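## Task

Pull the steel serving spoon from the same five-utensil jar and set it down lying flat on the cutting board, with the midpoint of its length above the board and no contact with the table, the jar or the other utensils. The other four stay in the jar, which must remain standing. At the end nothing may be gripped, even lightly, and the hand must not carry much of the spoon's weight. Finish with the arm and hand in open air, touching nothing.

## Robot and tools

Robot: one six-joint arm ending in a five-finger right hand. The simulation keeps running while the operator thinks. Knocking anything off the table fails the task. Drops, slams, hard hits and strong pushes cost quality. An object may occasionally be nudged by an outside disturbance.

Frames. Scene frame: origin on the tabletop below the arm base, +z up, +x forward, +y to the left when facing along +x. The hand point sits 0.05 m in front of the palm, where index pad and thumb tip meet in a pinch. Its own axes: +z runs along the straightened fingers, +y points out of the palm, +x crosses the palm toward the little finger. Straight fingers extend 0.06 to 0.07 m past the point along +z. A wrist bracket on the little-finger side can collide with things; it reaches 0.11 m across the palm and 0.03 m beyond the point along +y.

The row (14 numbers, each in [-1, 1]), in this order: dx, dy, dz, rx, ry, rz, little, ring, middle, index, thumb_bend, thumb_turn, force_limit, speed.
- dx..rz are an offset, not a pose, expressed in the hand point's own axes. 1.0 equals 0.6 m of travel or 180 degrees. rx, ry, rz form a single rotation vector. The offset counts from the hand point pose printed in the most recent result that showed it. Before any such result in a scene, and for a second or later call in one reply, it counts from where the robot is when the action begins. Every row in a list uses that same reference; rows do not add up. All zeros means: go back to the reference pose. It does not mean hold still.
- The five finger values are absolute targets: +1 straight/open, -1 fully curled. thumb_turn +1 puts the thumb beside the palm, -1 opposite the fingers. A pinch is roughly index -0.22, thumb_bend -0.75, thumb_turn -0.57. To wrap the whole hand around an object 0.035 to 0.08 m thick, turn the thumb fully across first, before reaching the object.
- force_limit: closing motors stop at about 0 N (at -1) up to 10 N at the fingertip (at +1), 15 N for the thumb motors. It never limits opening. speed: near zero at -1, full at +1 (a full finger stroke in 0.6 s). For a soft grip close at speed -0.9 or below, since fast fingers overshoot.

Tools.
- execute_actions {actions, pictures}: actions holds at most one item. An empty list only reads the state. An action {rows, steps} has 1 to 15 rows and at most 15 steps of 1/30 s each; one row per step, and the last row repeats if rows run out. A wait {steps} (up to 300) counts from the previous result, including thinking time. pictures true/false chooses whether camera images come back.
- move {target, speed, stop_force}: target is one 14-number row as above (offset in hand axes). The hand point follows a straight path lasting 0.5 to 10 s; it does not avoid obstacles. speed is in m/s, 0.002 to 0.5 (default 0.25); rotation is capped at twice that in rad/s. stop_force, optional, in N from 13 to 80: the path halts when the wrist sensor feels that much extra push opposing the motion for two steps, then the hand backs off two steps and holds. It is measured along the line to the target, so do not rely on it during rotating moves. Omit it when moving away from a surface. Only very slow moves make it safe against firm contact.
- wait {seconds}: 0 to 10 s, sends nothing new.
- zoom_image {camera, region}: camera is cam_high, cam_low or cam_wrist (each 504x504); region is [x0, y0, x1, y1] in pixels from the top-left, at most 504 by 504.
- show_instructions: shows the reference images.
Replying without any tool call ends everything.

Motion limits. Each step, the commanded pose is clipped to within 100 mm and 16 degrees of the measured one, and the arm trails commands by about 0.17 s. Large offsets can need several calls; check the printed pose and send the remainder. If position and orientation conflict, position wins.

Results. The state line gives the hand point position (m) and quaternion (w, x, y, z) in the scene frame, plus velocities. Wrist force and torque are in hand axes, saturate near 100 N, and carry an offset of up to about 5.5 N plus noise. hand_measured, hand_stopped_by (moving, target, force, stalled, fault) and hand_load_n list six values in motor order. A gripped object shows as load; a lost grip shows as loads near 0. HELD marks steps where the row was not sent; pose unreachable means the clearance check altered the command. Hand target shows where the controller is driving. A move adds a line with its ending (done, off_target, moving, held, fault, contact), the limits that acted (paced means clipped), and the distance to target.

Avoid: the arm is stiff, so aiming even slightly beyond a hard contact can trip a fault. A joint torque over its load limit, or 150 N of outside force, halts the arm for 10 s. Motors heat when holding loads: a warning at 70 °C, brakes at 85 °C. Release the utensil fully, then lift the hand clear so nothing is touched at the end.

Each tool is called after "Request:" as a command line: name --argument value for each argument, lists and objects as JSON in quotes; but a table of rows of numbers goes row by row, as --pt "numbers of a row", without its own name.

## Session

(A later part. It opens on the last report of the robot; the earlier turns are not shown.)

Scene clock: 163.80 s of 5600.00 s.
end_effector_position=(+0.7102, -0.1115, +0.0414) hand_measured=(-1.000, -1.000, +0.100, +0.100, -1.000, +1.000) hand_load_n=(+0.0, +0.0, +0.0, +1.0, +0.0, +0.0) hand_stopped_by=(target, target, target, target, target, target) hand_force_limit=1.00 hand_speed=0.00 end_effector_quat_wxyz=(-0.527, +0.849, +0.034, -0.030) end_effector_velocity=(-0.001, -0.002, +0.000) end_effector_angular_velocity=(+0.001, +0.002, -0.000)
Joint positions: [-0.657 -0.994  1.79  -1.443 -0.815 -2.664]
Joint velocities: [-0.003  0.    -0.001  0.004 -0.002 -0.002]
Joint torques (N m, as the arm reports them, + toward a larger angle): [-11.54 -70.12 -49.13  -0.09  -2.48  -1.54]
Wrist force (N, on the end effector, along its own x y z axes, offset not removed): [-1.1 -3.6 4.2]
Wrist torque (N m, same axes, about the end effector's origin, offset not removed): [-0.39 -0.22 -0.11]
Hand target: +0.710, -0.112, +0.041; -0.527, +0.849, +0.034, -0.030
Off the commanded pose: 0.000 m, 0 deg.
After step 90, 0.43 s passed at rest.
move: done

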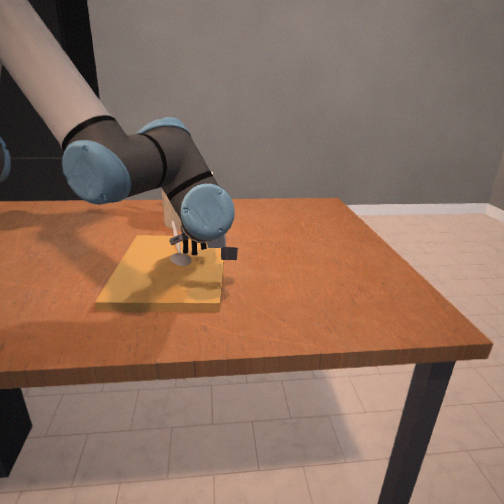

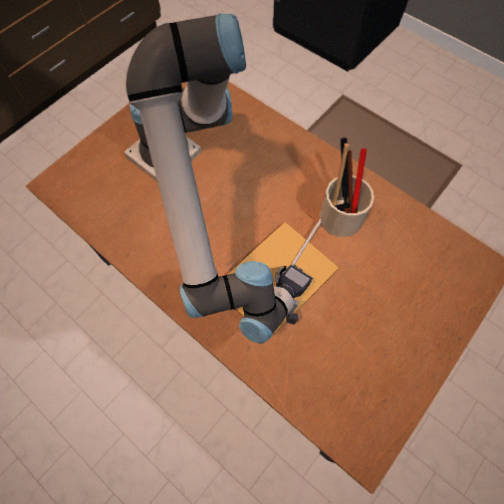

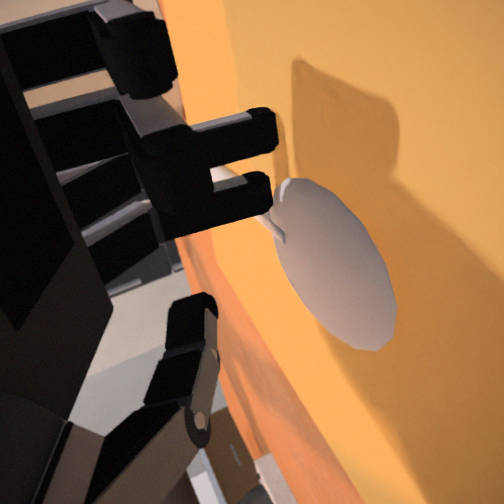

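Working. Continue.

Request:
move --target '[-0.055,0.052,-0.104,0,0,0,-1,-1,0.1,0.1,-1,1,1,0]' --speed 0.03

Request:
move --target '[0.1,-0.27,-0.12,0,0,0,-1,-1,0.1,0.1,-1,1,1,0]' --speed 0.12

Scene clock: 170.17 s of 5600.00 s.
end_effector_position=(+0.6837, -0.1836, +0.0416) hand_measured=(-1.000, -1.000, +0.100, +0.100, -1.000, +1.000) hand_load_n=(+0.0, +0.0, +0.0, +1.0, +0.0, +0.0) hand_stopped_by=(target, target, target, target, target, target) hand_force_limit=1.00 hand_speed=0.00 end_effector_quat_wxyz=(-0.527, +0.849, +0.034, -0.030) end_effector_velocity=(-0.001, -0.002, -0.001) end_effector_angular_velocity=(+0.002, +0.003, -0.000)
Joint positions: [-0.748 -0.983  1.763 -1.381 -0.889 -2.735]
Joint velocities: [-0.003  0.002 -0.001  0.004 -0.003 -0.001]
Joint torques (N m, as the arm reports them, + toward a larger angle): [-14.31 -70.74 -46.18   0.68  -3.78  -1.71]
Wrist force (N, on the end effector, along its own x y z axes, offset not removed): [0.5 -1.3 2.7]
Wrist torque (N m, same axes, about the end effector's origin, offset not removed): [0.05 -0.49 0.26]
Hand target: +0.684, -0.184, +0.042; -0.527, +0.849, +0.034, -0.030
Off the commanded pose: 0.000 m, 0 deg.
After step 90, 0.43 s passed at rest.
move: done

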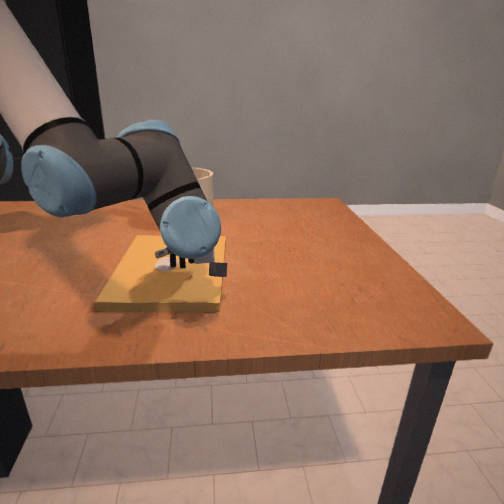

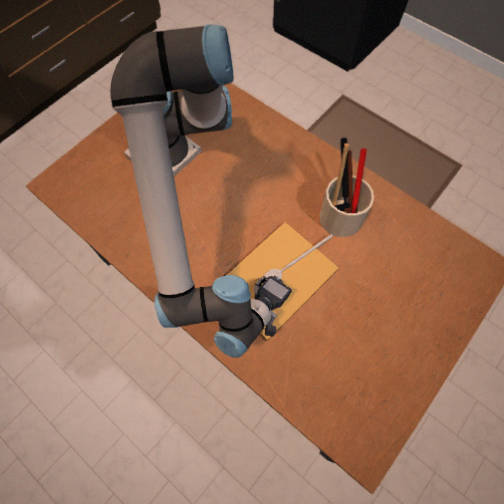

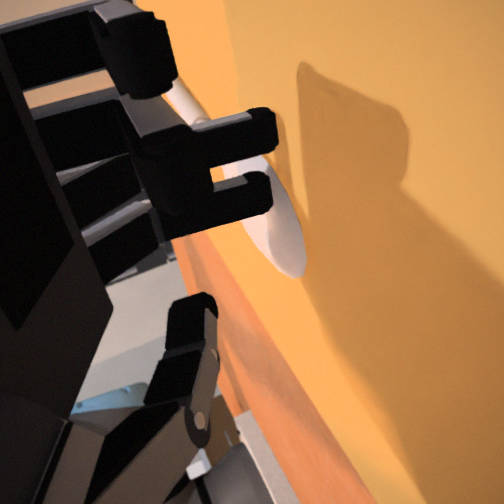

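Scene clock: 172.27 s of 5600.00 s.
end_effector_position=(+0.7455, -0.1709, +0.2174) hand_measured=(-1.000, -1.000, +0.100, +0.100, -1.000, +1.000) hand_load_n=(+0.0, +0.0, +0.0, +0.0, +0.0, +0.0) hand_stopped_by=(target, target, target, target, target, target) hand_force_limit=1.00 hand_speed=0.00 end_effector_quat_wxyz=(-0.527, +0.849, +0.034, -0.030) end_effector_velocity=(+0.001, +0.000, +0.002) end_effector_angular_velocity=(-0.000, -0.001, +0.000)
Joint positions: [-0.693 -1.09   1.564 -1.102 -0.844 -2.693]
Joint velocities: [ 0.001 -0.    -0.004  0.004  0.001 -0.   ]
Joint torques (N m, as the arm reports them, + toward a larger angle): [  9.95 -98.88 -56.63   0.09   4.73   1.35]
Wrist force (N, on the end effector, along its own x y z axes, offset not removed): [-4.3 0.9 4.1]
Wrist torque (N m, same axes, about the end effector's origin, offset not removed): [0.24 0.24 -0.23]
Hand target: +0.746, -0.171, +0.218; -0.527, +0.849, +0.034, -0.030
Off the commanded pose: 0.000 m, 0 deg.
move: done

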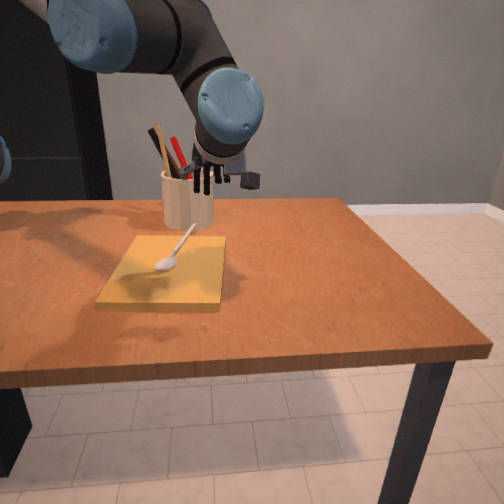

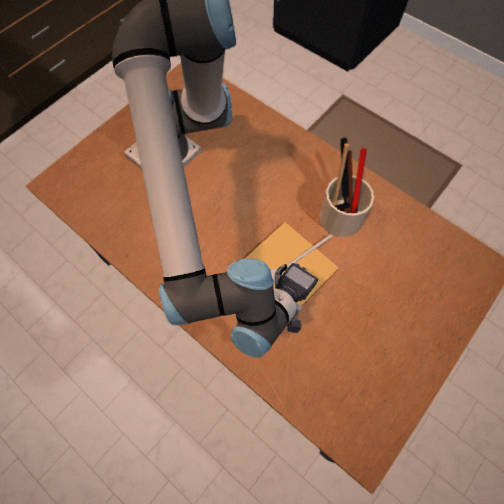

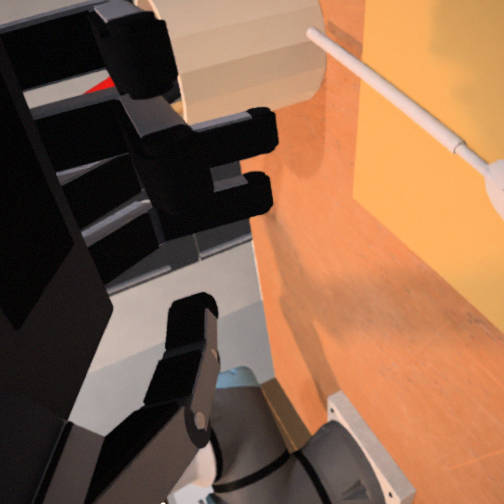

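Request:
zoom_image --camera "cam_low" --region '[270,190,370,290]'

Region (270, 190, 370, 290) of cam_low's 504x504 image, scaled by 5.040, with more detail than that image has.

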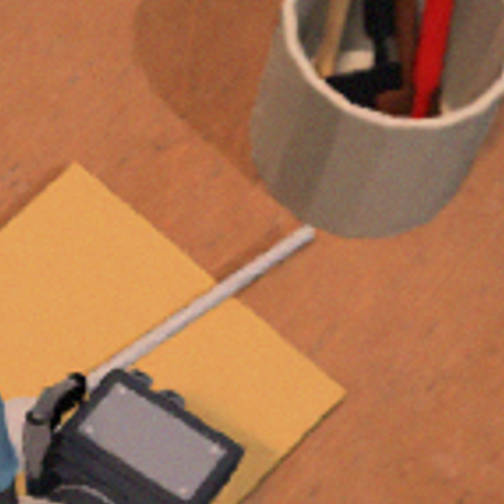

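Request:
finished_scene --scene 2

The scene is finished: the task was done.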